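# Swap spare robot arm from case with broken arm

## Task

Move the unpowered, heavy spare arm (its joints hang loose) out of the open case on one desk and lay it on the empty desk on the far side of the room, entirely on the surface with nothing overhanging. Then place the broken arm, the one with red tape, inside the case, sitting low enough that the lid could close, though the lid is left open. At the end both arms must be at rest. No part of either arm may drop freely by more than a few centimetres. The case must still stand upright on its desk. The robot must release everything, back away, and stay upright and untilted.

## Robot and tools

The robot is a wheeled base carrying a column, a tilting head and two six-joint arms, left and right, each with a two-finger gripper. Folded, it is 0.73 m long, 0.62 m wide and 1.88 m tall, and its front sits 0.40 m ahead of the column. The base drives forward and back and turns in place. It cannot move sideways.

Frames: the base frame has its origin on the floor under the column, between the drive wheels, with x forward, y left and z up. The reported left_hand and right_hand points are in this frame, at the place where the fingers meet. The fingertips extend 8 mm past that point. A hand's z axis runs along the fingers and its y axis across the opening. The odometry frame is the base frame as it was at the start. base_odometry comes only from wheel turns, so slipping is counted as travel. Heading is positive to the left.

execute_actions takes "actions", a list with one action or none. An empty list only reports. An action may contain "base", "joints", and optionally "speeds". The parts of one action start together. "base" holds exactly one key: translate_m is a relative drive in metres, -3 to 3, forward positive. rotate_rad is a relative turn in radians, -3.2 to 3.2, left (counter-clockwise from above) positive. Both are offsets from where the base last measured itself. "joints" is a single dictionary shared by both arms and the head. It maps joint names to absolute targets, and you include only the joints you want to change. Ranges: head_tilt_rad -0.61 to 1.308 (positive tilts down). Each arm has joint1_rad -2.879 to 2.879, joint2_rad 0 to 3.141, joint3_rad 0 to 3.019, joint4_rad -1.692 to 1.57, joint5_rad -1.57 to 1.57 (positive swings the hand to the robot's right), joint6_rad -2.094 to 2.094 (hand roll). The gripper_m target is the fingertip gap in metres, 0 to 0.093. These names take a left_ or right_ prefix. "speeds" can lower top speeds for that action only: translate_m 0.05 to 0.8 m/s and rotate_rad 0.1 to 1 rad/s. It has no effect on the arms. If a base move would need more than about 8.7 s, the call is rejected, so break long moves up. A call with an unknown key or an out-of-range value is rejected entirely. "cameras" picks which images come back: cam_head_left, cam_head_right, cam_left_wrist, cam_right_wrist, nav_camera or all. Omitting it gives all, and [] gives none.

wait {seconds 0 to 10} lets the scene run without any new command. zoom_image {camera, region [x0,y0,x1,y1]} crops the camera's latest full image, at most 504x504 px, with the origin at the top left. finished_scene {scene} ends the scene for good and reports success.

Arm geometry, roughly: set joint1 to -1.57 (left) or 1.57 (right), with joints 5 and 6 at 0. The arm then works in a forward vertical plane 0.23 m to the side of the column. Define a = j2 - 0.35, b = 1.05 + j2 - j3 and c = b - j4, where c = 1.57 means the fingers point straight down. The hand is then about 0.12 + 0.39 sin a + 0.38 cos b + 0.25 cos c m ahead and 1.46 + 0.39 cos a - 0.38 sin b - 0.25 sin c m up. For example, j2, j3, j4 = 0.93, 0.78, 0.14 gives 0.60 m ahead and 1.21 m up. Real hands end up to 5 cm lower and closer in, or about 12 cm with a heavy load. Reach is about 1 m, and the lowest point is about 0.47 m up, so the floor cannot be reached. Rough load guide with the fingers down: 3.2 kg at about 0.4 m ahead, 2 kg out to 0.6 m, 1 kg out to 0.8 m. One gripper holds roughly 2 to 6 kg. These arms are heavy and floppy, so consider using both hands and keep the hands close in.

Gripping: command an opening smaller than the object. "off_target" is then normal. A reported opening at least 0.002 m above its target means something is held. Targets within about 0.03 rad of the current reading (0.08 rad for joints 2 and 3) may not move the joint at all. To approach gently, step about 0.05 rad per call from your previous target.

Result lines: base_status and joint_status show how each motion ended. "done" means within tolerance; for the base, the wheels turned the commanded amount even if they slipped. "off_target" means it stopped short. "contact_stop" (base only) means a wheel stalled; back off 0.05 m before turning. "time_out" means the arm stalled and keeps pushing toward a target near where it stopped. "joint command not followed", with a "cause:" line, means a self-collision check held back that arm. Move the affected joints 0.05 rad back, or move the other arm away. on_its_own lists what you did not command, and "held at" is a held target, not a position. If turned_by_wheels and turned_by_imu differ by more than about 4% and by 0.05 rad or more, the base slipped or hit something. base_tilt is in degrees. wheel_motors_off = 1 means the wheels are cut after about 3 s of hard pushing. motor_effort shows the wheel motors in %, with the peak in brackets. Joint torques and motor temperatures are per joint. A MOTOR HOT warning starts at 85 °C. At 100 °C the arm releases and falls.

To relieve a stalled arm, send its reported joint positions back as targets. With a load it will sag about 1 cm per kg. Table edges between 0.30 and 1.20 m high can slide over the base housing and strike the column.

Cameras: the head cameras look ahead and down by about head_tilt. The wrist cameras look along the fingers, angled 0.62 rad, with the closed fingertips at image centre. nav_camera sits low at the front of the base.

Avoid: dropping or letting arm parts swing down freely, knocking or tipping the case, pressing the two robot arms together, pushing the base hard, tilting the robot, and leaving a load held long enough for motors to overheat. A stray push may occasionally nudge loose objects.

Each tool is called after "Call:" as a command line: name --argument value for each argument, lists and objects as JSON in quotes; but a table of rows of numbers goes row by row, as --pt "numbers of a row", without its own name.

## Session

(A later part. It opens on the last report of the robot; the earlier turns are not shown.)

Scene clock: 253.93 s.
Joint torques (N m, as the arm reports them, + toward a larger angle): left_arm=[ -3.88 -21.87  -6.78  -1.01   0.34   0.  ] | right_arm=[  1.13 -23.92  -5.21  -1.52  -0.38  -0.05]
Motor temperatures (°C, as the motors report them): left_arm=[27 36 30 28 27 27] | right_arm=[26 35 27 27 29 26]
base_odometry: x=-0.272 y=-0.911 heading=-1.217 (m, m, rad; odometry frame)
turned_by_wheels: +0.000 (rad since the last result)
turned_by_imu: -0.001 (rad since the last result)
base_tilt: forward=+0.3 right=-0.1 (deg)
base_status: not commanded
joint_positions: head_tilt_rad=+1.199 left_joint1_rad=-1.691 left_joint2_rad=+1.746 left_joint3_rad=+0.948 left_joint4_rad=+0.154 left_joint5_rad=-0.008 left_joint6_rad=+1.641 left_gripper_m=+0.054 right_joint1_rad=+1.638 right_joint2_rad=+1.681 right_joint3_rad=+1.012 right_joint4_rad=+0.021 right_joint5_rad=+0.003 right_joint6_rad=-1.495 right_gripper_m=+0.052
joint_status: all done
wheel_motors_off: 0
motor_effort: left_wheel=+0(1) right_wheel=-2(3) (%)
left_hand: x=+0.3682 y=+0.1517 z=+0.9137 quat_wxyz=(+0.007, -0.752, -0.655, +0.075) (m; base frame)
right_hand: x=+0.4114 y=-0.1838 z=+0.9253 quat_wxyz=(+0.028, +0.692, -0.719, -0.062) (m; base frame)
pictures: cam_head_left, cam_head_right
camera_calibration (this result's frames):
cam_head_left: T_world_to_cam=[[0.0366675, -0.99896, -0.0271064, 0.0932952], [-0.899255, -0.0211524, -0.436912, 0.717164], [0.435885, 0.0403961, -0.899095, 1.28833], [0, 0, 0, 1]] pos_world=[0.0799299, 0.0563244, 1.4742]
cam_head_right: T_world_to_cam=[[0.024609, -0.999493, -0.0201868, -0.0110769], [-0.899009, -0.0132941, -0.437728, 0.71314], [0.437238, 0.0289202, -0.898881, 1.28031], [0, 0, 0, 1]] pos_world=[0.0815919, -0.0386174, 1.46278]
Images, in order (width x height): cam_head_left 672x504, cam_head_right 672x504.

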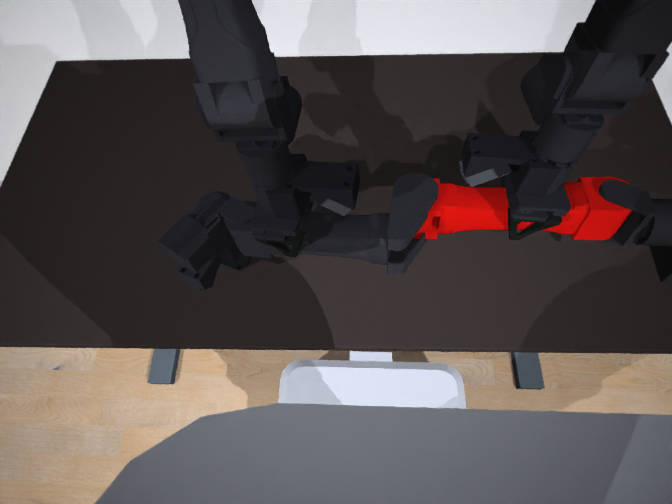

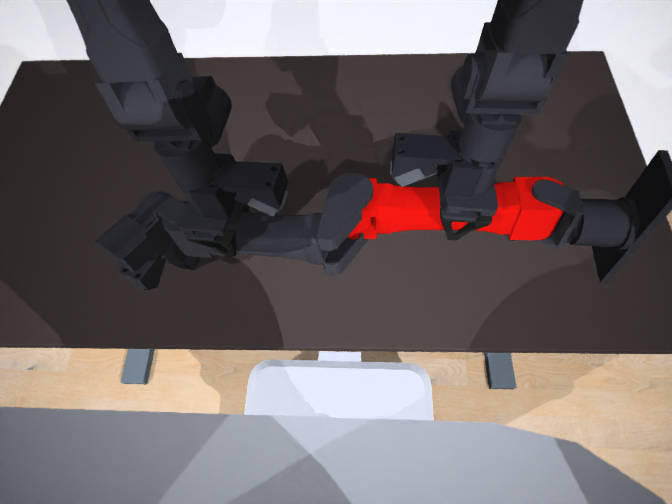

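Call:
execute_actions --actions '[{"joints": {"left_joint1_rad": -1.73, "left_joint2_rad": 1.455, "left_joint3_rad": 0.767, "left_joint4_rad": 0.09, "left_joint6_rad": 1.625, "right_joint1_rad": 1.646, "right_joint2_rad": 1.395, "right_joint3_rad": 0.867, "right_joint4_rad": -0.074, "right_joint6_rad": -1.489}}]' --cameras '["cam_head_left", "cam_head_right"]'

Scene clock: 255.63 s.
Joint torques (N m, as the arm reports them, + toward a larger angle): left_arm=[ -3.09 -20.83  -5.82  -0.59   0.66   0.1 ] | right_arm=[  0.98 -22.32  -3.54  -1.1   -0.53   0.05]
Motor temperatures (°C, as the motors report them): left_arm=[27 36 30 28 27 27] | right_arm=[26 35 27 27 29 26]
base_odometry: x=-0.272 y=-0.911 heading=-1.217 (m, m, rad; odometry frame)
turned_by_wheels: +0.000 (rad since the last result)
turned_by_imu: -0.001 (rad since the last result)
base_tilt: forward=+0.3 right=+0.0 (deg)
base_status: not commanded
joint_positions: head_tilt_rad=+1.199 left_joint1_rad=-1.714 left_joint2_rad=+1.566 left_joint3_rad=+0.814 left_joint4_rad=+0.100 left_joint5_rad=-0.017 left_joint6_rad=+1.623 left_gripper_m=+0.054 right_joint1_rad=+1.641 right_joint2_rad=+1.498 right_joint3_rad=+0.887 right_joint4_rad=-0.049 right_joint5_rad=+0.008 right_joint6_rad=-1.496 right_gripper_m=+0.052
joint_status: all done
wheel_motors_off: 0
motor_effort: left_wheel=+1(2) right_wheel=-3(3) (%)
left_hand: x=+0.3644 y=+0.1475 z=+0.9774 quat_wxyz=(+0.007, -0.750, -0.656, +0.081) (m; base frame)
right_hand: x=+0.4081 y=-0.1867 z=+0.9898 quat_wxyz=(+0.033, +0.693, -0.717, -0.065) (m; base frame)
pictures: cam_head_left, cam_head_right
camera_calibration (this result's frames):
cam_head_left: T_world_to_cam=[[0.0366675, -0.99896, -0.0271064, 0.0932952], [-0.899255, -0.0211524, -0.436912, 0.717164], [0.435885, 0.0403961, -0.899096, 1.28833], [0, 0, 0, 1]] pos_world=[0.0799299, 0.0563244, 1.4742]
cam_head_right: T_world_to_cam=[[0.024609, -0.999493, -0.0201868, -0.0110769], [-0.899009, -0.0132941, -0.437728, 0.71314], [0.437238, 0.0289202, -0.898881, 1.28031], [0, 0, 0, 1]] pos_world=[0.0815919, -0.0386174, 1.46278]
Images, in order (width x height): cam_head_left 672x504, cam_head_right 672x504.

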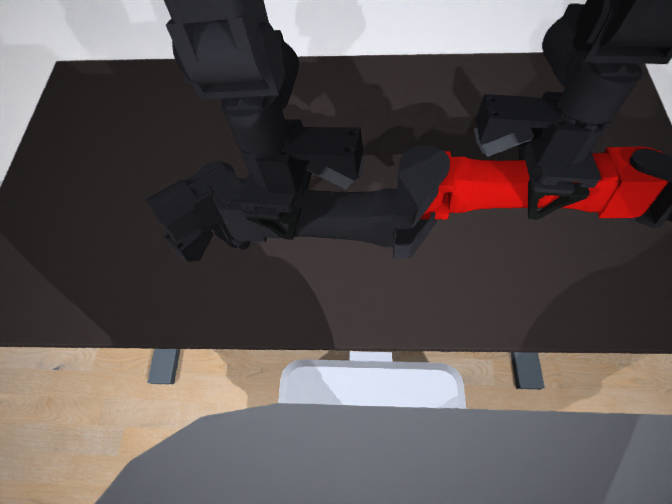

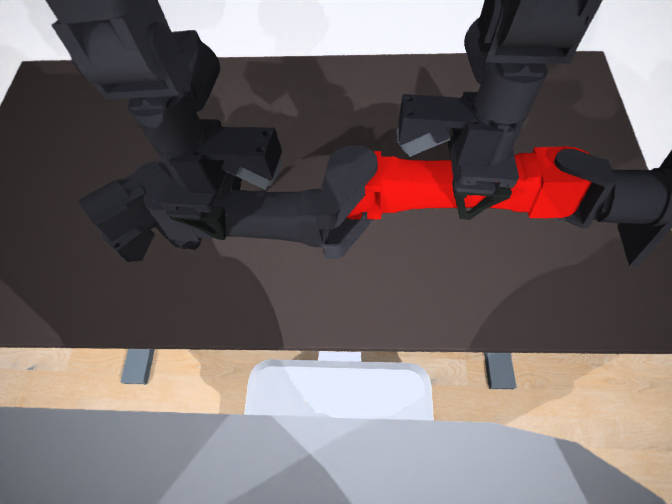

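Call:
execute_actions --actions '[{"joints": {"head_tilt_rad": 1.1, "left_joint1_rad": -1.76, "left_joint2_rad": 1.203, "left_joint3_rad": 0.65, "left_joint4_rad": -0.023, "left_joint5_rad": -0.05, "left_joint6_rad": 1.59, "right_joint1_rad": 1.662, "right_joint2_rad": 1.147, "right_joint3_rad": 0.769, "right_joint4_rad": -0.20, "right_joint5_rad": 0.025, "right_joint6_rad": -1.48}}]' --cameras '["cam_head_left"]'

Scene clock: 259.70 s.
Joint torques (N m, as the arm reports them, + toward a larger angle): left_arm=[ -2.81 -19.91  -2.99  -0.58   0.53   0.12] | right_arm=[  0.65 -21.33  -0.94  -0.94  -0.32   0.06]
Motor temperatures (°C, as the motors report them): left_arm=[27 36 30 28 27 27] | right_arm=[26 35 27 27 29 26]
base_odometry: x=-0.272 y=-0.911 heading=-1.217 (m, m, rad; odometry frame)
turned_by_wheels: +0.000 (rad since the last result)
turned_by_imu: -0.001 (rad since the last result)
base_tilt: forward=+0.3 right=-0.1 (deg)
base_status: not commanded
joint_positions: head_tilt_rad=+1.113 left_joint1_rad=-1.745 left_joint2_rad=+1.308 left_joint3_rad=+0.675 left_joint4_rad=-0.015 left_joint5_rad=-0.064 left_joint6_rad=+1.585 left_gripper_m=+0.054 right_joint1_rad=+1.663 right_joint2_rad=+1.253 right_joint3_rad=+0.774 right_joint4_rad=-0.185 right_joint5_rad=+0.027 right_joint6_rad=-1.493 right_gripper_m=+0.052
joint_status: all done
wheel_motors_off: 0
motor_effort: left_wheel=+0(3) right_wheel=-1(6) (%)
left_hand: x=+0.3644 y=+0.1500 z=+1.0578 quat_wxyz=(+0.014, -0.745, -0.664, +0.072) (m; base frame)
right_hand: x=+0.4089 y=-0.1838 z=+1.0698 quat_wxyz=(+0.034, +0.697, -0.714, -0.065) (m; base frame)
pictures: cam_head_left
camera_calibration (this result's frames):
cam_head_left: T_world_to_cam=[[0.0388625, -0.99896, -0.0238532, 0.0881755], [-0.858357, -0.0211524, -0.512617, 0.831703], [0.511579, 0.0403961, -0.858286, 1.2217], [0, 0, 0, 1]] pos_world=[0.085477, 0.0563244, 1.47701]
Images, in order (width x height): cam_head_left 672x504.

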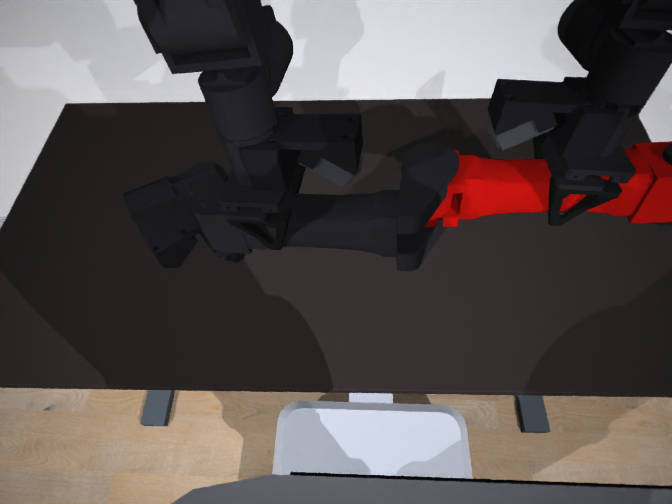

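Call:
execute_actions --actions '[{"joints": {"left_joint1_rad": -1.812, "left_joint2_rad": 0.909, "left_joint3_rad": 0.59, "left_joint4_rad": -0.233, "left_joint5_rad": -0.095, "left_joint6_rad": 1.53, "right_joint1_rad": 1.688, "right_joint2_rad": 0.874, "right_joint3_rad": 0.721, "right_joint4_rad": -0.40, "right_joint5_rad": 0.05, "right_joint6_rad": -1.47}}]' --cameras '["cam_head_left", "cam_head_right"]'

Scene clock: 262.73 s.
Joint torques (N m, as the arm reports them, + toward a larger angle): left_arm=[ -2.91 -17.94   1.87  -0.57   0.45  -0.03] | right_arm=[  0.68 -19.96   3.89  -0.74  -0.21   0.07]
Motor temperatures (°C, as the motors report them): left_arm=[27 37 30 28 27 27] | right_arm=[26 35 27 27 29 26]
base_odometry: x=-0.272 y=-0.911 heading=-1.217 (m, m, rad; odometry frame)
turned_by_wheels: +0.000 (rad since the last result)
turned_by_imu: -0.001 (rad since the last result)
base_tilt: forward=+0.3 right=+0.0 (deg)
base_status: not commanded
joint_positions: head_tilt_rad=+1.113 left_joint1_rad=-1.796 left_joint2_rad=+1.007 left_joint3_rad=+0.582 left_joint4_rad=-0.224 left_joint5_rad=-0.107 left_joint6_rad=+1.540 left_gripper_m=+0.054 right_joint1_rad=+1.688 right_joint2_rad=+0.973 right_joint3_rad=+0.700 right_joint4_rad=-0.388 right_joint5_rad=+0.049 right_joint6_rad=-1.485 right_gripper_m=+0.052
joint_status: all done
wheel_motors_off: 0
motor_effort: left_wheel=+0(3) right_wheel=-1(3) (%)
left_hand: x=+0.3638 y=+0.1486 z=+1.1427 quat_wxyz=(+0.014, -0.740, -0.669, +0.070) (m; base frame)
right_hand: x=+0.4095 y=-0.1840 z=+1.1560 quat_wxyz=(+0.034, +0.699, -0.711, -0.064) (m; base frame)
pictures: cam_head_left, cam_head_right
camera_calibration (this result's frames):
cam_head_left: T_world_to_cam=[[0.0388644, -0.99896, -0.0238501, 0.0881706], [-0.858316, -0.0211524, -0.512685, 0.831807], [0.511647, 0.0403961, -0.858245, 1.22163], [0, 0, 0, 1]] pos_world=[0.0854821, 0.0563244, 1.47702]
cam_head_right: T_world_to_cam=[[0.0262551, -0.999493, -0.0179939, -0.0145362], [-0.858001, -0.0132941, -0.513477, 0.827742], [0.512977, 0.0289202, -0.857915, 1.21343], [0, 0, 0, 1]] pos_world=[0.0881204, -0.0386174, 1.46579]
Images, in order (width x height): cam_head_left 672x504, cam_head_right 672x504.

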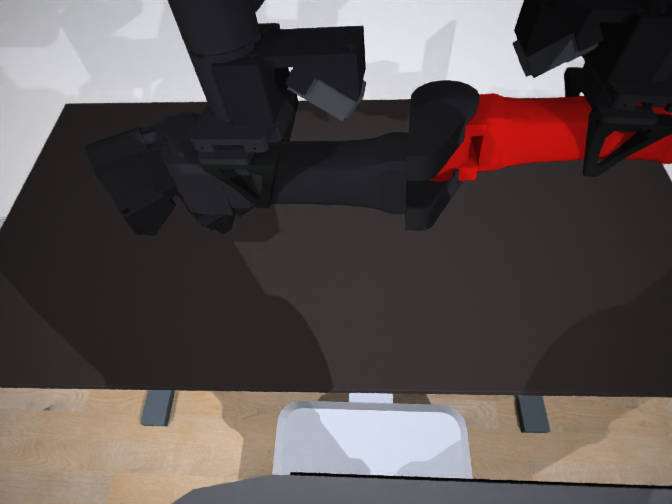

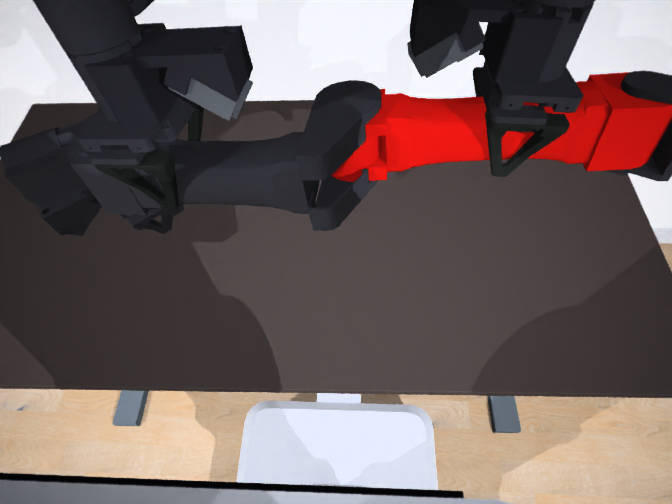

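Call:
execute_actions --actions '[{"base": {"translate_m": -1.02}, "speeds": {"translate_m": 0.45}, "joints": {"head_tilt_rad": 0.5}}]' --cameras '[]'

Call:
execute_actions --actions '[{"base": {"rotate_rad": 1.61}, "speeds": {"rotate_rad": 0.55}}]' --cameras '["cam_head_left", "cam_head_right", "nav_camera"]'

Scene clock: 268.60 s.
Joint torques (N m, as the arm reports them, + toward a larger angle): left_arm=[ -2.46 -17.77   2.59  -0.59   0.38   0.02] | right_arm=[  0.25 -20.11   4.48  -0.77  -0.24   0.09]
Motor temperatures (°C, as the motors report them): left_arm=[27 36 30 28 27 27] | right_arm=[26 35 27 27 29 26]
base_odometry: x=-0.625 y=+0.046 heading=-1.216 (m, m, rad; odometry frame)
turned_by_wheels: +0.000 (rad since the last result)
turned_by_imu: -0.004 (rad since the last result)
base_tilt: forward=+0.3 right=-0.1 (deg)
base_status: done
joint_positions: head_tilt_rad=+0.518 left_joint1_rad=-1.796 left_joint2_rad=+1.007 left_joint3_rad=+0.574 left_joint4_rad=-0.224 left_joint5_rad=-0.104 left_joint6_rad=+1.536 left_gripper_m=+0.054 right_joint1_rad=+1.689 right_joint2_rad=+0.973 right_joint3_rad=+0.692 right_joint4_rad=-0.388 right_joint5_rad=+0.049 right_joint6_rad=-1.486 right_gripper_m=+0.052
joint_status: all done
wheel_motors_off: 0
motor_effort: left_wheel=+1(38) right_wheel=+1(47) (%)
left_hand: x=+0.3585 y=+0.1487 z=+1.1425 quat_wxyz=(+0.016, -0.739, -0.670, +0.074) (m; base frame)
right_hand: x=+0.4046 y=-0.1837 z=+1.1556 quat_wxyz=(+0.036, +0.700, -0.710, -0.067) (m; base frame)
pictures: none
No camera images: the call's "cameras" was empty. Leave "cameras" out to get every camera's image.

Scene clock: 272.43 s.
Joint torques (N m, as the arm reports them, + toward a larger angle): left_arm=[ -2.26 -18.07   2.32  -0.56   0.48   0.03] | right_arm=[ -0.73 -20.24   4.43  -0.76  -0.28   0.09]
Motor temperatures (°C, as the motors report them): left_arm=[27 36 29 28 27 27] | right_arm=[26 35 27 27 29 26]
base_odometry: x=-0.625 y=+0.046 heading=+0.393 (m, m, rad; odometry frame)
turned_by_wheels: +1.610 (rad since the last result)
turned_by_imu: +1.587 (rad since the last result)
base_tilt: forward=+0.3 right=-0.1 (deg)
base_status: done
joint_positions: head_tilt_rad=+0.518 left_joint1_rad=-1.797 left_joint2_rad=+1.007 left_joint3_rad=+0.576 left_joint4_rad=-0.224 left_joint5_rad=-0.108 left_joint6_rad=+1.536 left_gripper_m=+0.054 right_joint1_rad=+1.690 right_joint2_rad=+0.973 right_joint3_rad=+0.695 right_joint4_rad=-0.388 right_joint5_rad=+0.051 right_joint6_rad=-1.485 right_gripper_m=+0.052
joint_status: not commanded
wheel_motors_off: 0
motor_effort: left_wheel=+0(36) right_wheel=+0(48) (%)
left_hand: x=+0.3597 y=+0.1488 z=+1.1425 quat_wxyz=(+0.017, -0.739, -0.670, +0.072) (m; base frame)
right_hand: x=+0.4062 y=-0.1835 z=+1.1557 quat_wxyz=(+0.036, +0.700, -0.710, -0.065) (m; base frame)
pictures: cam_head_left, cam_head_right, nav_camera
camera_calibration (this result's frames):
cam_head_left: T_world_to_cam=[[0.0455542, -0.99896, 0.00201958, 0.0479968], [-0.423704, -0.0211524, -0.905554, 1.41509], [0.904654, 0.0403961, -0.424227, 0.533593], [0, 0, 0, 1]] pos_world=[0.114677, 0.0563244, 1.50771]
cam_head_right: T_world_to_cam=[[0.0318288, -0.999493, -0.000194418, -0.0422261], [-0.422999, -0.0132941, -0.906033, 1.41053], [0.905571, 0.0289202, -0.423208, 0.524356], [0, 0, 0, 1]] pos_world=[0.123155, -0.0386174, 1.49989]
Images, in order (width x height): cam_head_left 672x504, cam_head_right 672x504, nav_camera 672x504.

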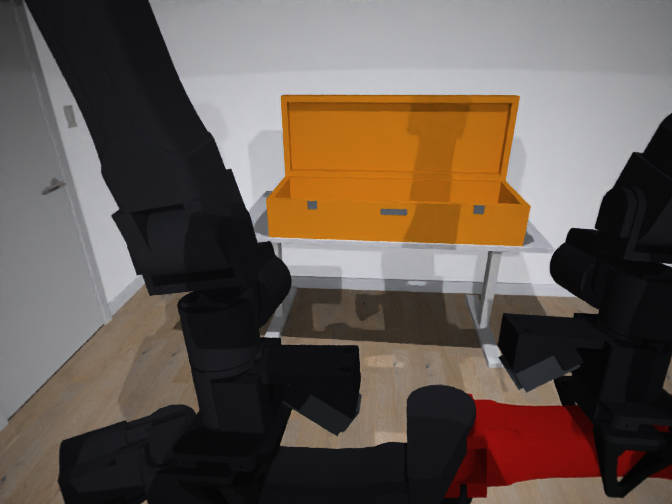

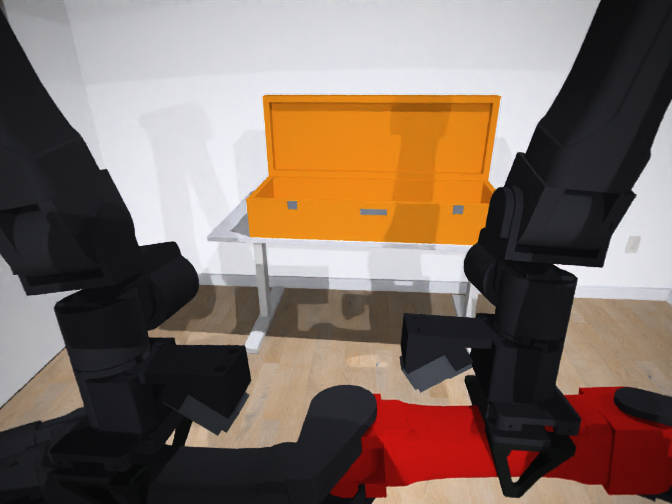

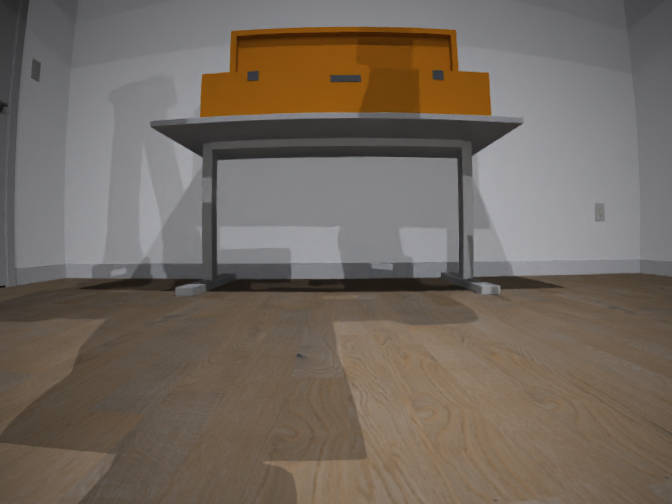

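Call:
execute_actions --actions '[{"base": {"rotate_rad": -0.05}, "speeds": {"rotate_rad": 0.3}}]' --cameras '[]'

Call:
execute_actions --actions '[{"base": {"translate_m": 1.15}, "speeds": {"translate_m": 0.5}, "joints": {"head_tilt_rad": 0.75}}]' --cameras '["cam_head_left", "cam_head_right", "nav_camera"]'

Scene clock: 275.67 s.
Joint torques (N m, as the arm reports them, + toward a larger angle): left_arm=[ -2.31 -18.12   2.19  -0.67   0.46   0.02] | right_arm=[ -0.09 -20.1    4.16  -0.86  -0.3    0.07]
Motor temperatures (°C, as the motors report them): left_arm=[27 36 29 28 27 27] | right_arm=[26 35 27 27 29 26]
base_odometry: x=-0.625 y=+0.046 heading=+0.344 (m, m, rad; odometry frame)
turned_by_wheels: -0.050 (rad since the last result)
turned_by_imu: -0.051 (rad since the last result)
base_tilt: forward=+0.3 right=-0.1 (deg)
base_status: done
joint_positions: head_tilt_rad=+0.518 left_joint1_rad=-1.797 left_joint2_rad=+1.007 left_joint3_rad=+0.576 left_joint4_rad=-0.224 left_joint5_rad=-0.106 left_joint6_rad=+1.537 left_gripper_m=+0.054 right_joint1_rad=+1.690 right_joint2_rad=+0.973 right_joint3_rad=+0.695 right_joint4_rad=-0.388 right_joint5_rad=+0.051 right_joint6_rad=-1.485 right_gripper_m=+0.052
joint_status: not commanded
wheel_motors_off: 0
motor_effort: left_wheel=+1(21) right_wheel=+1(25) (%)
left_hand: x=+0.3601 y=+0.1486 z=+1.1426 quat_wxyz=(+0.016, -0.739, -0.670, +0.072) (m; base frame)
right_hand: x=+0.4062 y=-0.1836 z=+1.1557 quat_wxyz=(+0.036, +0.700, -0.711, -0.065) (m; base frame)
pictures: none
No camera images: the call's "cameras" was empty. Leave "cameras" out to get every camera's image.

Scene clock: 279.57 s.
Joint torques (N m, as the arm reports them, + toward a larger angle): left_arm=[ -2.36 -18.23   1.95  -0.6    0.5    0.  ] | right_arm=[  0.14 -20.8    3.8   -0.6   -0.31   0.09]
Motor temperatures (°C, as the motors report them): left_arm=[27 36 29 28 27 27] | right_arm=[26 35 27 27 28 26]
base_odometry: x=+0.457 y=+0.434 heading=+0.344 (m, m, rad; odometry frame)
turned_by_wheels: +0.001 (rad since the last result)
turned_by_imu: +0.002 (rad since the last result)
base_tilt: forward=+0.3 right=-0.1 (deg)
base_status: done
joint_positions: head_tilt_rad=+0.753 left_joint1_rad=-1.796 left_joint2_rad=+1.007 left_joint3_rad=+0.581 left_joint4_rad=-0.224 left_joint5_rad=-0.108 left_joint6_rad=+1.538 left_gripper_m=+0.054 right_joint1_rad=+1.690 right_joint2_rad=+0.973 right_joint3_rad=+0.700 right_joint4_rad=-0.388 right_joint5_rad=+0.052 right_joint6_rad=-1.485 right_gripper_m=+0.052
joint_status: all done
wheel_motors_off: 0
motor_effort: left_wheel=+1(48) right_wheel=+1(58) (%)
left_hand: x=+0.3633 y=+0.1490 z=+1.1425 quat_wxyz=(+0.015, -0.739, -0.670, +0.070) (m; base frame)
right_hand: x=+0.4095 y=-0.1835 z=+1.1561 quat_wxyz=(+0.034, +0.700, -0.711, -0.063) (m; base frame)
pictures: cam_head_left, cam_head_right, nav_camera
camera_calibration (this result's frames):
cam_head_left: T_world_to_cam=[[0.0447728, -0.99896, -0.00864082, 0.0644529], [-0.622874, -0.0211524, -0.782036, 1.23484], [0.78104, 0.0403961, -0.623173, 0.84615], [0, 0, 0, 1]] pos_world=[0.105384, 0.0563244, 1.49354]
cam_head_right: T_world_to_cam=[[0.030909, -0.999493, -0.00759874, -0.0307775], [-0.6223, -0.0132941, -0.782666, 1.23051], [0.782169, 0.0289202, -0.622395, 0.837274], [0, 0, 0, 1]] pos_world=[0.111807, -0.0386174, 1.48396]
Images, in order (width x height): cam_head_left 672x504, cam_head_right 672x504, nav_camera 672x504.

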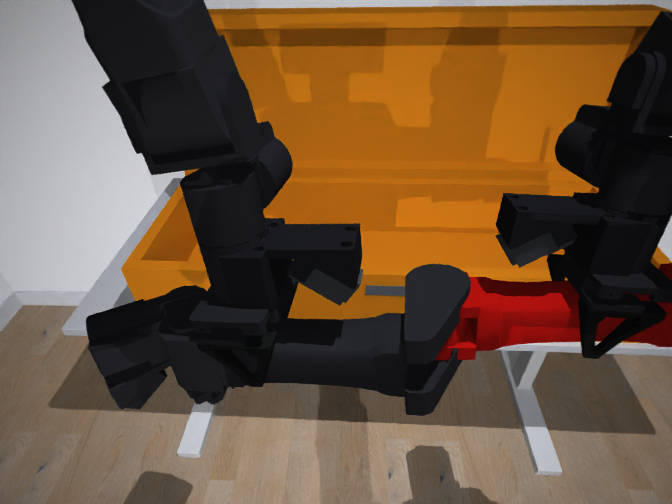

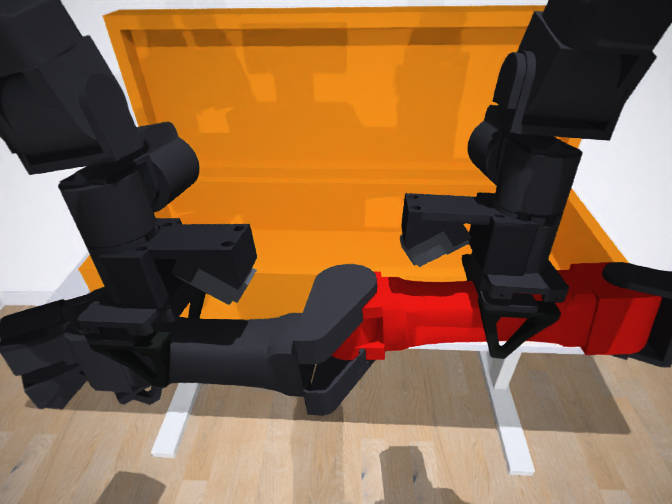

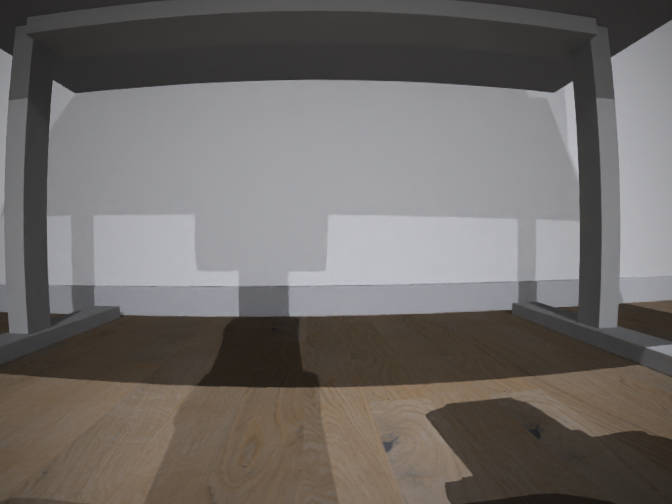

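Call:
execute_actions --actions '[{"base": {"translate_m": 0.50}, "speeds": {"translate_m": 0.25}, "joints": {"head_tilt_rad": 1.2}}]' --cameras '["cam_head_left", "cam_head_right"]'

Scene clock: 287.80 s.
Joint torques (N m, as the arm reports them, + toward a larger angle): left_arm=[ -2.55 -17.77   1.89  -0.55   0.47  -0.02] | right_arm=[  0.56 -19.85   3.95  -0.78  -0.3    0.09]
Motor temperatures (°C, as the motors report them): left_arm=[27 36 29 28 27 27] | right_arm=[26 35 27 27 28 26]
base_odometry: x=+0.928 y=+0.602 heading=+0.344 (m, m, rad; odometry frame)
turned_by_wheels: +0.000 (rad since the last result)
turned_by_imu: +0.000 (rad since the last result)
base_tilt: forward=+0.3 right=+0.0 (deg)
base_status: done
joint_positions: head_tilt_rad=+1.198 left_joint1_rad=-1.796 left_joint2_rad=+1.007 left_joint3_rad=+0.581 left_joint4_rad=-0.224 left_joint5_rad=-0.107 left_joint6_rad=+1.538 left_gripper_m=+0.054 right_joint1_rad=+1.690 right_joint2_rad=+0.973 right_joint3_rad=+0.699 right_joint4_rad=-0.388 right_joint5_rad=+0.051 right_joint6_rad=-1.485 right_gripper_m=+0.052
joint_status: all done
wheel_motors_off: 0
motor_effort: left_wheel=+1(35) right_wheel=-1(43) (%)
left_hand: x=+0.3630 y=+0.1489 z=+1.1425 quat_wxyz=(+0.015, -0.739, -0.670, +0.070) (m; base frame)
right_hand: x=+0.4093 y=-0.1834 z=+1.1560 quat_wxyz=(+0.034, +0.700, -0.711, -0.064) (m; base frame)
pictures: cam_head_left, cam_head_right
camera_calibration (this result's frames):
cam_head_left: T_world_to_cam=[[0.0366966, -0.99896, -0.027067, 0.0932331], [-0.898786, -0.0211524, -0.437878, 0.718628], [0.43685, 0.0403961, -0.898627, 1.28756], [0, 0, 0, 1]] pos_world=[0.0800006, 0.0563244, 1.47423]
cam_head_right: T_world_to_cam=[[0.0246307, -0.999493, -0.0201603, -0.0111187], [-0.898538, -0.0132941, -0.438694, 0.714603], [0.438203, 0.0289202, -0.898411, 1.27954], [0, 0, 0, 1]] pos_world=[0.0816748, -0.0386174, 1.46282]
Images, in order (width x height): cam_head_left 672x504, cam_head_right 672x504.

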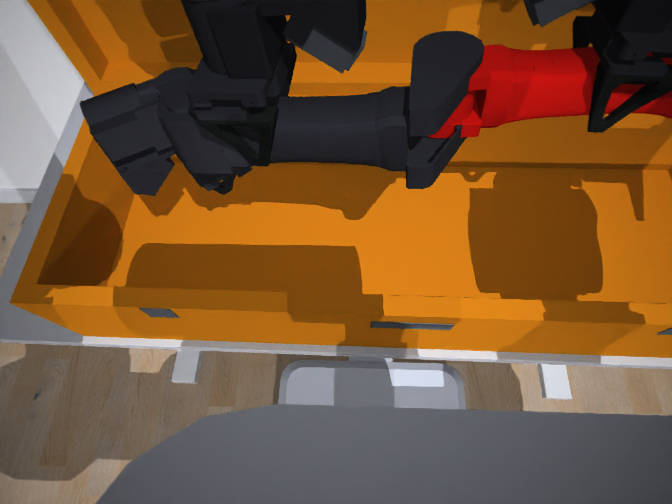

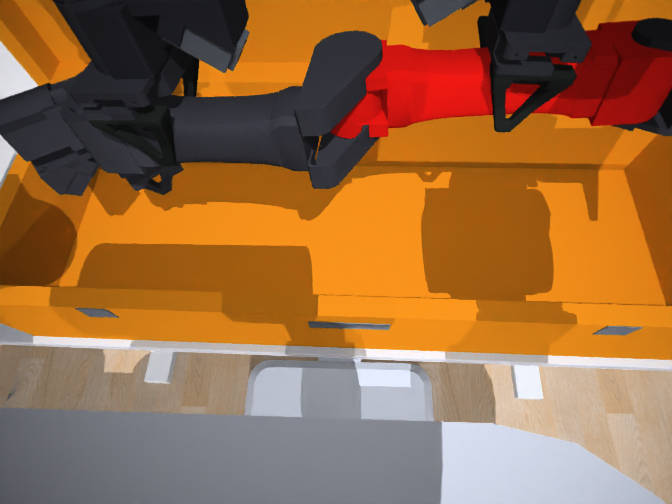

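Call:
execute_actions --actions '[{"base": {"translate_m": 0.08}, "speeds": {"translate_m": 0.1}, "joints": {"left_joint1_rad": -1.76, "left_joint2_rad": 1.205, "left_joint3_rad": 0.664, "left_joint4_rad": 0.01, "left_joint5_rad": -0.052, "left_joint6_rad": 1.588, "right_joint1_rad": 1.664, "right_joint2_rad": 1.138, "right_joint3_rad": 0.772, "right_joint4_rad": -0.168, "right_joint5_rad": 0.027, "right_joint6_rad": -1.493}}]' --cameras '["cam_head_left", "cam_head_right"]'

Scene clock: 292.60 s.
Joint torques (N m, as the arm reports them, + toward a larger angle): left_arm=[ -3.16 -19.66  -2.31  -0.28   0.31   0.05] | right_arm=[  0.86 -21.58  -0.2   -0.75  -0.55  -0.05]
Motor temperatures (°C, as the motors report them): left_arm=[27 36 29 28 27 27] | right_arm=[26 35 27 27 29 26]
base_odometry: x=+1.003 y=+0.629 heading=+0.345 (m, m, rad; odometry frame)
turned_by_wheels: +0.000 (rad since the last result)
turned_by_imu: -0.001 (rad since the last result)
base_tilt: forward=+0.3 right=-0.1 (deg)
base_status: done
joint_positions: head_tilt_rad=+1.199 left_joint1_rad=-1.742 left_joint2_rad=+1.308 left_joint3_rad=+0.684 left_joint4_rad=+0.014 left_joint5_rad=-0.060 left_joint6_rad=+1.591 left_gripper_m=+0.054 right_joint1_rad=+1.665 right_joint2_rad=+1.240 right_joint3_rad=+0.773 right_joint4_rad=-0.155 right_joint5_rad=+0.035 right_joint6_rad=-1.492 right_gripper_m=+0.052
joint_status: all done
wheel_motors_off: 0
motor_effort: left_wheel=+1(35) right_wheel=+0(43) (%)
left_hand: x=+0.3771 y=+0.1495 z=+1.0566 quat_wxyz=(-0.001, -0.745, -0.664, +0.059) (m; base frame)
right_hand: x=+0.4205 y=-0.1842 z=+1.0726 quat_wxyz=(+0.021, +0.697, -0.715, -0.049) (m; base frame)
pictures: cam_head_left, cam_head_right
camera_calibration (this result's frames):
cam_head_left: T_world_to_cam=[[0.0366737, -0.99896, -0.0270981, 0.0932821], [-0.899156, -0.0211524, -0.437116, 0.717472], [0.436088, 0.0403961, -0.898997, 1.28817], [0, 0, 0, 1]] pos_world=[0.0799448, 0.0563244, 1.4742]
cam_head_right: T_world_to_cam=[[0.0246136, -0.999493, -0.0201812, -0.0110857], [-0.89891, -0.0132941, -0.437932, 0.713448], [0.437441, 0.0289202, -0.898782, 1.28015], [0, 0, 0, 1]] pos_world=[0.0816093, -0.0386174, 1.46279]
Images, in order (width x height): cam_head_left 672x504, cam_head_right 672x504.

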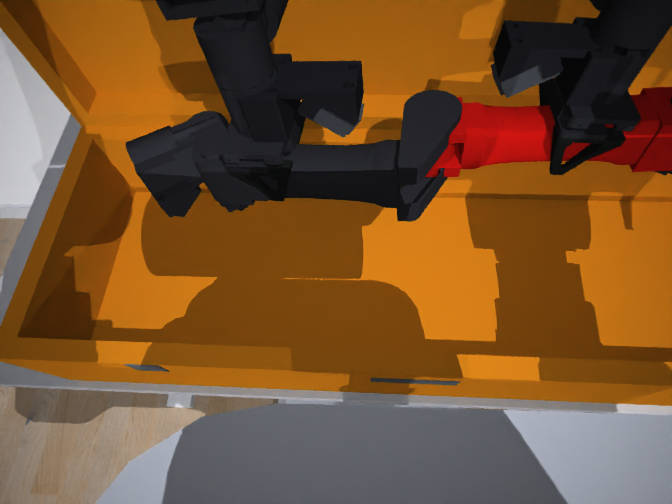

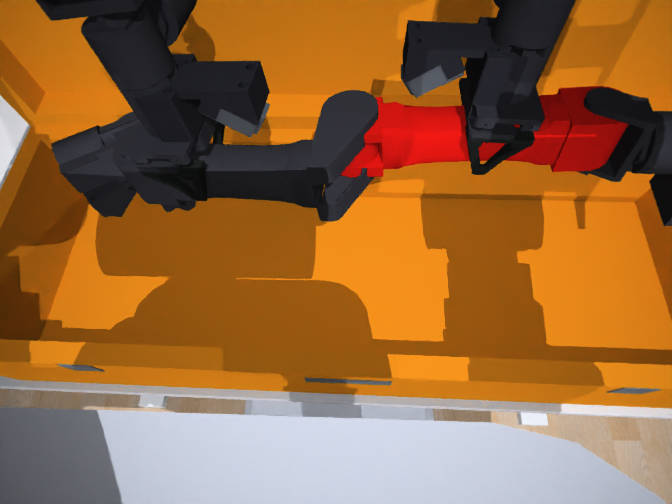

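Call:
execute_actions --actions '[{"joints": {"left_joint1_rad": -1.733, "left_joint2_rad": 1.458, "left_joint3_rad": 0.777, "left_joint4_rad": 0.168, "left_joint5_rad": -0.03, "left_joint6_rad": 1.625, "right_joint1_rad": 1.65, "right_joint2_rad": 1.38, "right_joint3_rad": 0.868, "right_joint4_rad": 0.002, "right_joint5_rad": 0.02, "right_joint6_rad": -1.50}}]' --cameras '["cam_head_left", "cam_head_right"]'

Scene clock: 294.80 s.
Joint torques (N m, as the arm reports them, + toward a larger angle): left_arm=[ -3.26 -20.85  -4.47   0.11   0.25   0.28] | right_arm=[  1.01 -23.07  -2.22  -0.56  -0.57  -0.01]
Motor temperatures (°C, as the motors report them): left_arm=[27 36 29 28 27 27] | right_arm=[26 35 27 27 29 26]
base_odometry: x=+1.003 y=+0.629 heading=+0.345 (m, m, rad; odometry frame)
turned_by_wheels: +0.000 (rad since the last result)
turned_by_imu: -0.001 (rad since the last result)
base_tilt: forward=+0.3 right=+0.0 (deg)
base_status: not commanded
joint_positions: head_tilt_rad=+1.199 left_joint1_rad=-1.716 left_joint2_rad=+1.565 left_joint3_rad=+0.808 left_joint4_rad=+0.164 left_joint5_rad=-0.035 left_joint6_rad=+1.608 left_gripper_m=+0.054 right_joint1_rad=+1.648 right_joint2_rad=+1.483 right_joint3_rad=+0.877 right_joint4_rad=+0.013 right_joint5_rad=+0.028 right_joint6_rad=-1.501 right_gripper_m=+0.052
joint_status: all done
wheel_motors_off: 0
motor_effort: left_wheel=+2(2) right_wheel=+2(7) (%)
left_hand: x=+0.3772 y=+0.1482 z=+0.9765 quat_wxyz=(-0.008, -0.746, -0.664, +0.055) (m; base frame)
right_hand: x=+0.4235 y=-0.1862 z=+0.9932 quat_wxyz=(+0.013, +0.697, -0.716, -0.037) (m; base frame)
pictures: cam_head_left, cam_head_right
camera_calibration (this result's frames):
cam_head_left: T_world_to_cam=[[0.0366737, -0.99896, -0.0270981, 0.0932821], [-0.899156, -0.0211524, -0.437116, 0.717472], [0.436088, 0.0403961, -0.898997, 1.28817], [0, 0, 0, 1]] pos_world=[0.0799448, 0.0563244, 1.4742]
cam_head_right: T_world_to_cam=[[0.0246136, -0.999493, -0.0201812, -0.0110857], [-0.89891, -0.0132941, -0.437932, 0.713448], [0.437441, 0.0289202, -0.898782, 1.28015], [0, 0, 0, 1]] pos_world=[0.0816093, -0.0386174, 1.46279]
Images, in order (width x height): cam_head_left 672x504, cam_head_right 672x504.

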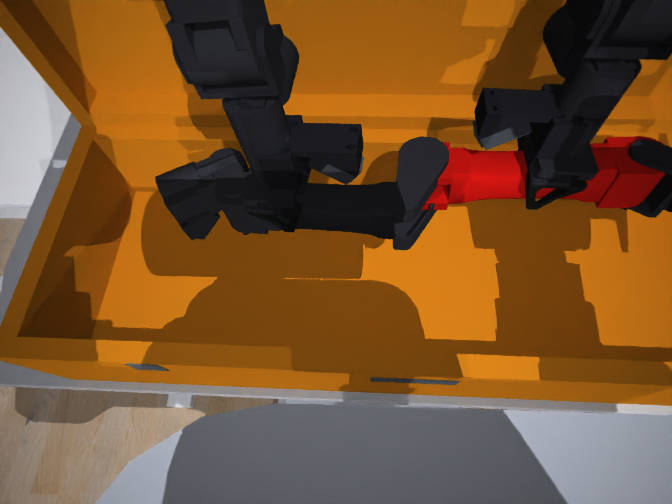

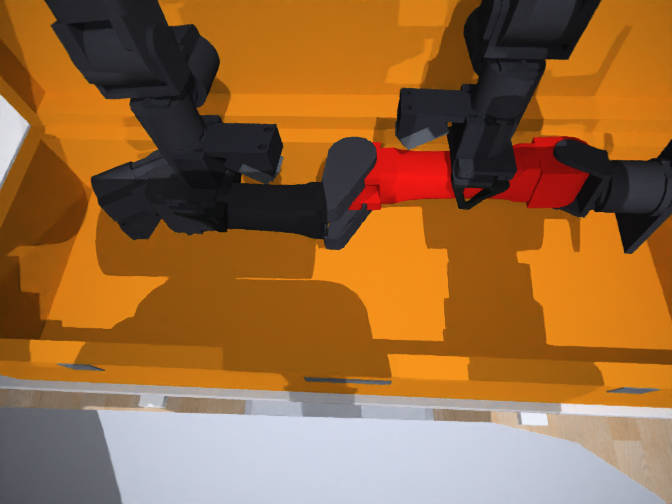

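Call:
execute_actions --actions '[{"joints": {"left_joint1_rad": -1.726, "left_joint2_rad": 1.535, "left_joint3_rad": 0.822, "left_joint4_rad": 0.19, "left_joint5_rad": -0.024, "left_joint6_rad": 1.618, "right_joint1_rad": 1.646, "right_joint2_rad": 1.458, "right_joint3_rad": 0.91, "right_joint4_rad": 0.028}}]' --cameras '["cam_head_left"]'

Scene clock: 296.40 s.
Joint torques (N m, as the arm reports them, + toward a larger angle): left_arm=[ -3.54 -19.1   -4.97   0.25   0.39   0.18] | right_arm=[  0.8  -21.52  -3.28   0.08  -0.55   0.03]
Motor temperatures (°C, as the motors report them): left_arm=[27 37 29 28 27 27] | right_arm=[26 35 27 27 29 26]
base_odometry: x=+1.003 y=+0.629 heading=+0.345 (m, m, rad; odometry frame)
turned_by_wheels: +0.000 (rad since the last result)
turned_by_imu: -0.001 (rad since the last result)
base_tilt: forward=+0.3 right=-0.1 (deg)
base_status: not commanded
joint_positions: head_tilt_rad=+1.199 left_joint1_rad=-1.708 left_joint2_rad=+1.622 left_joint3_rad=+0.859 left_joint4_rad=+0.181 left_joint5_rad=-0.034 left_joint6_rad=+1.609 left_gripper_m=+0.054 right_joint1_rad=+1.647 right_joint2_rad=+1.542 right_joint3_rad=+0.929 right_joint4_rad=+0.026 right_joint5_rad=+0.028 right_joint6_rad=-1.507 right_gripper_m=+0.052
joint_status: all done
wheel_motors_off: 0
motor_effort: left_wheel=+1(2) right_wheel=-2(2) (%)
left_hand: x=+0.3846 y=+0.1494 z=+0.9559 quat_wxyz=(-0.010, -0.744, -0.666, +0.049) (m; base frame)
right_hand: x=+0.4316 y=-0.1851 z=+0.9726 quat_wxyz=(+0.010, +0.699, -0.715, -0.035) (m; base frame)
pictures: cam_head_left
camera_calibration (this result's frames):
cam_head_left: T_world_to_cam=[[0.0366737, -0.99896, -0.0270981, 0.0932821], [-0.899156, -0.0211524, -0.437116, 0.717473], [0.436088, 0.0403961, -0.898997, 1.28817], [0, 0, 0, 1]] pos_world=[0.0799448, 0.0563244, 1.4742]
Images, in order (width x height): cam_head_left 672x504.

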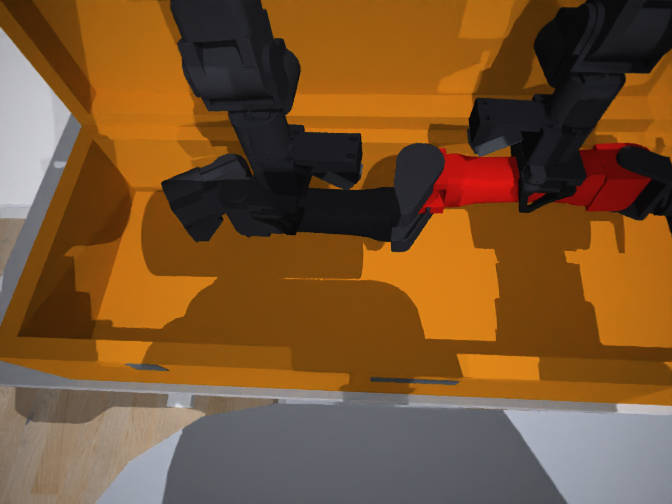

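Call:
execute_actions --actions '[{"joints": {"left_joint1_rad": -1.721, "left_joint2_rad": 1.595, "left_joint3_rad": 0.862, "left_joint4_rad": 0.205, "right_joint1_rad": 1.643, "right_joint2_rad": 1.52, "right_joint3_rad": 0.948, "right_joint4_rad": 0.047}}]' --cameras '["cam_head_left"]'

Scene clock: 297.73 s.
Joint torques (N m, as the arm reports them, + toward a larger angle): left_arm=[ -3.5  -19.65  -5.2    0.29   0.39   0.13] | right_arm=[  0.89 -21.99  -3.91   0.12  -0.35   0.05]
Motor temperatures (°C, as the motors report them): left_arm=[27 37 29 28 27 27] | right_arm=[26 35 27 27 29 26]
base_odometry: x=+1.003 y=+0.629 heading=+0.345 (m, m, rad; odometry frame)
turned_by_wheels: +0.000 (rad since the last result)
turned_by_imu: +0.000 (rad since the last result)
base_tilt: forward=+0.2 right=+0.0 (deg)
base_status: not commanded
joint_positions: head_tilt_rad=+1.199 left_joint1_rad=-1.704 left_joint2_rad=+1.679 left_joint3_rad=+0.898 left_joint4_rad=+0.196 left_joint5_rad=-0.034 left_joint6_rad=+1.612 left_gripper_m=+0.054 right_joint1_rad=+1.643 right_joint2_rad=+1.607 right_joint3_rad=+0.970 right_joint4_rad=+0.044 right_joint5_rad=+0.023 right_joint6_rad=-1.508 right_gripper_m=+0.052
joint_status: all done
wheel_motors_off: 0
motor_effort: left_wheel=+1(2) right_wheel=-2(3) (%)
left_hand: x=+0.3830 y=+0.1498 z=+0.9361 quat_wxyz=(-0.008, -0.745, -0.665, +0.049) (m; base frame)
right_hand: x=+0.4297 y=-0.1849 z=+0.9500 quat_wxyz=(+0.012, +0.698, -0.715, -0.037) (m; base frame)
pictures: cam_head_left
camera_calibration (this result's frames):
cam_head_left: T_world_to_cam=[[0.0366737, -0.99896, -0.0270981, 0.0932821], [-0.899156, -0.0211524, -0.437116, 0.717473], [0.436088, 0.0403961, -0.898997, 1.28817], [0, 0, 0, 1]] pos_world=[0.0799448, 0.0563244, 1.4742]
Images, in order (width x height): cam_head_left 672x504.

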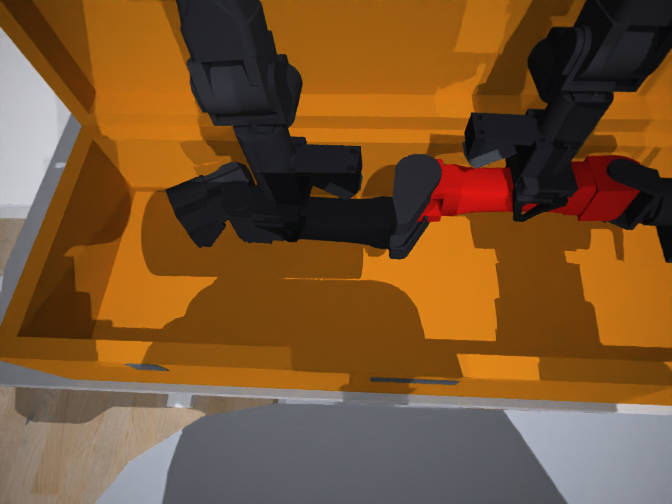

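Call:
execute_actions --actions '[]'

Scene clock: 301.87 s.
Joint torques (N m, as the arm reports them, + toward a larger angle): left_arm=[ -3.25 -19.36  -5.12   0.34   0.4    0.15] | right_arm=[  0.87 -21.64  -3.83   0.06  -0.34   0.03]
Motor temperatures (°C, as the motors report them): left_arm=[27 37 29 28 27 27] | right_arm=[26 35 27 27 29 26]
base_odometry: x=+1.003 y=+0.629 heading=+0.345 (m, m, rad; odometry frame)
turned_by_wheels: +0.000 (rad since the last result)
turned_by_imu: -0.001 (rad since the last result)
base_tilt: forward=+0.3 right=-0.1 (deg)
base_status: not commanded
joint_positions: head_tilt_rad=+1.199 left_joint1_rad=-1.704 left_joint2_rad=+1.679 left_joint3_rad=+0.898 left_joint4_rad=+0.196 left_joint5_rad=-0.034 left_joint6_rad=+1.612 left_gripper_m=+0.054 right_joint1_rad=+1.643 right_joint2_rad=+1.607 right_joint3_rad=+0.970 right_joint4_rad=+0.044 right_joint5_rad=+0.023 right_joint6_rad=-1.508 right_gripper_m=+0.052
joint_status: all done
wheel_motors_off: 0
motor_effort: left_wheel=+2(2) right_wheel=-1(3) (%)
left_hand: x=+0.3830 y=+0.1498 z=+0.9361 quat_wxyz=(-0.008, -0.745, -0.665, +0.049) (m; base frame)
right_hand: x=+0.4297 y=-0.1849 z=+0.9500 quat_wxyz=(+0.012, +0.698, -0.715, -0.037) (m; base frame)
pictures: cam_head_left, cam_head_right, cam_left_wrist, cam_right_wrist, nav_camera
camera_calibration (this result's frames):
cam_head_left: T_world_to_cam=[[0.0366737, -0.99896, -0.0270981, 0.0932821], [-0.899156, -0.0211524, -0.437116, 0.717473], [0.436088, 0.0403961, -0.898997, 1.28817], [0, 0, 0, 1]] pos_world=[0.0799448, 0.0563244, 1.4742]
cam_head_right: T_world_to_cam=[[0.0246136, -0.999493, -0.0201812, -0.0110857], [-0.89891, -0.0132941, -0.437932, 0.713448], [0.437442, 0.0289202, -0.898782, 1.28015], [0, 0, 0, 1]] pos_world=[0.0816094, -0.0386174, 1.46279]
cam_left_wrist: T_world_to_cam=[[-0.99032, 0.128901, 0.0514825, 0.316974], [0.136916, 0.846246, 0.5149, -0.661434], [0.0228045, 0.516965, -0.855703, 0.840368], [0, 0, 0, 1]] pos_world=[0.385303, 0.084436, 1.04336]
cam_right_wrist: T_world_to_cam=[[0.995931, -0.0486333, -0.0758655, -0.364841], [0.000184828, -0.840767, 0.541397, -0.661981], [-0.0901151, -0.539208, -0.837337, 0.860824], [0, 0, 0, 1]] pos_world=[0.441052, -0.110152, 1.05152]
Images, in order (width x height): cam_head_left 672x504, cam_head_right 672x504, cam_left_wrist 672x504, cam_right_wrist 672x504, nav_camera 672x504.

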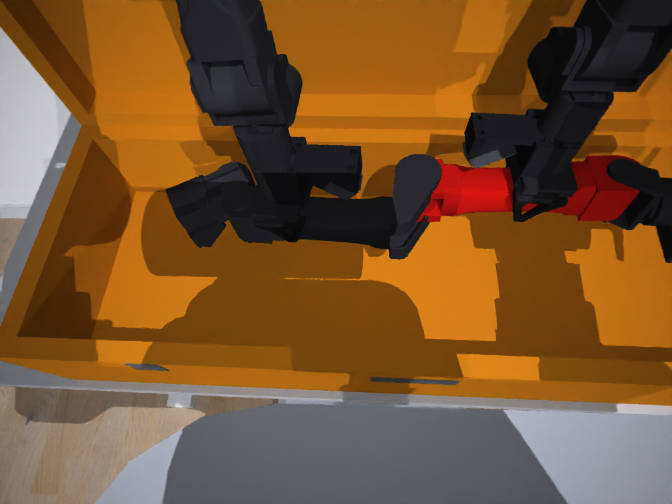

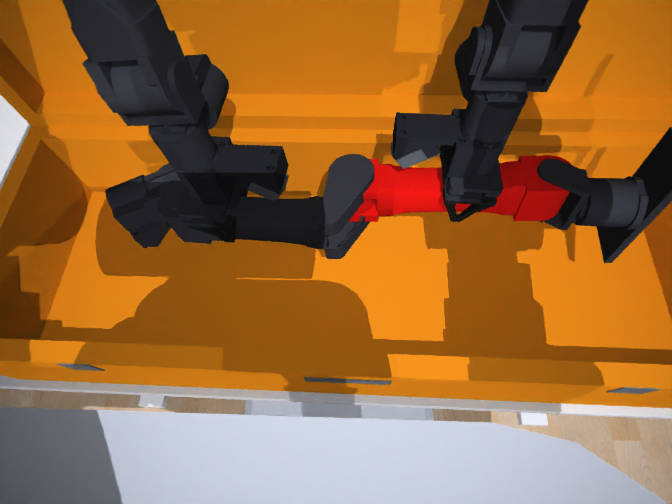

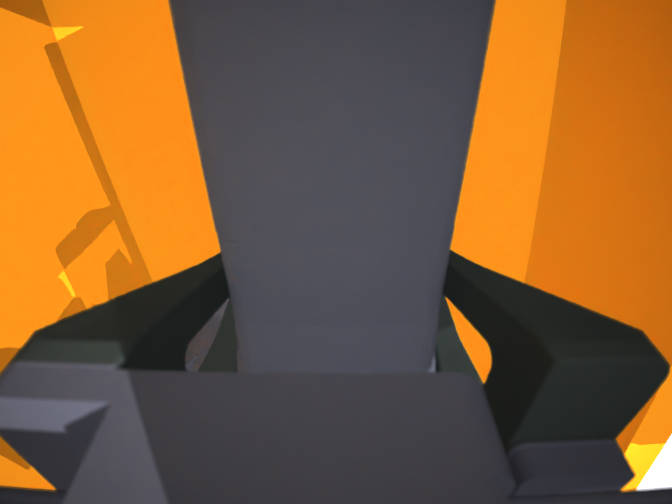

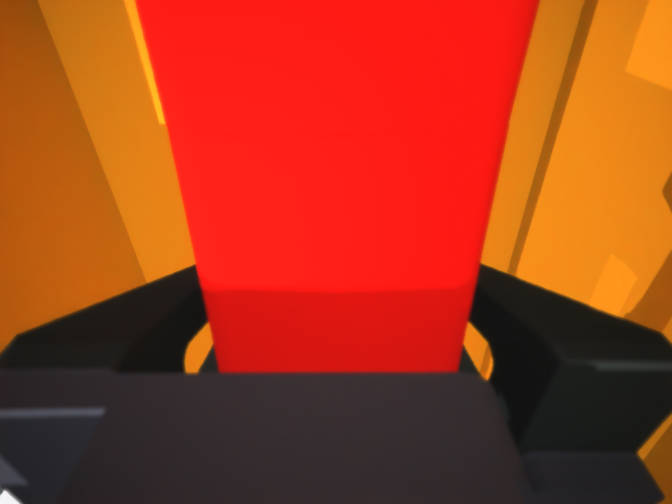

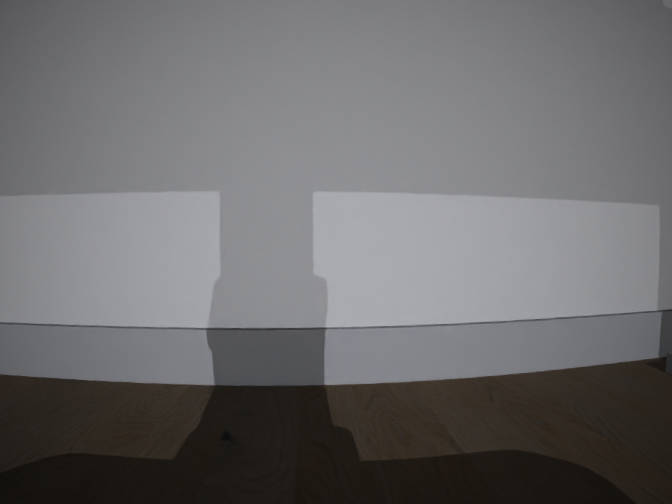

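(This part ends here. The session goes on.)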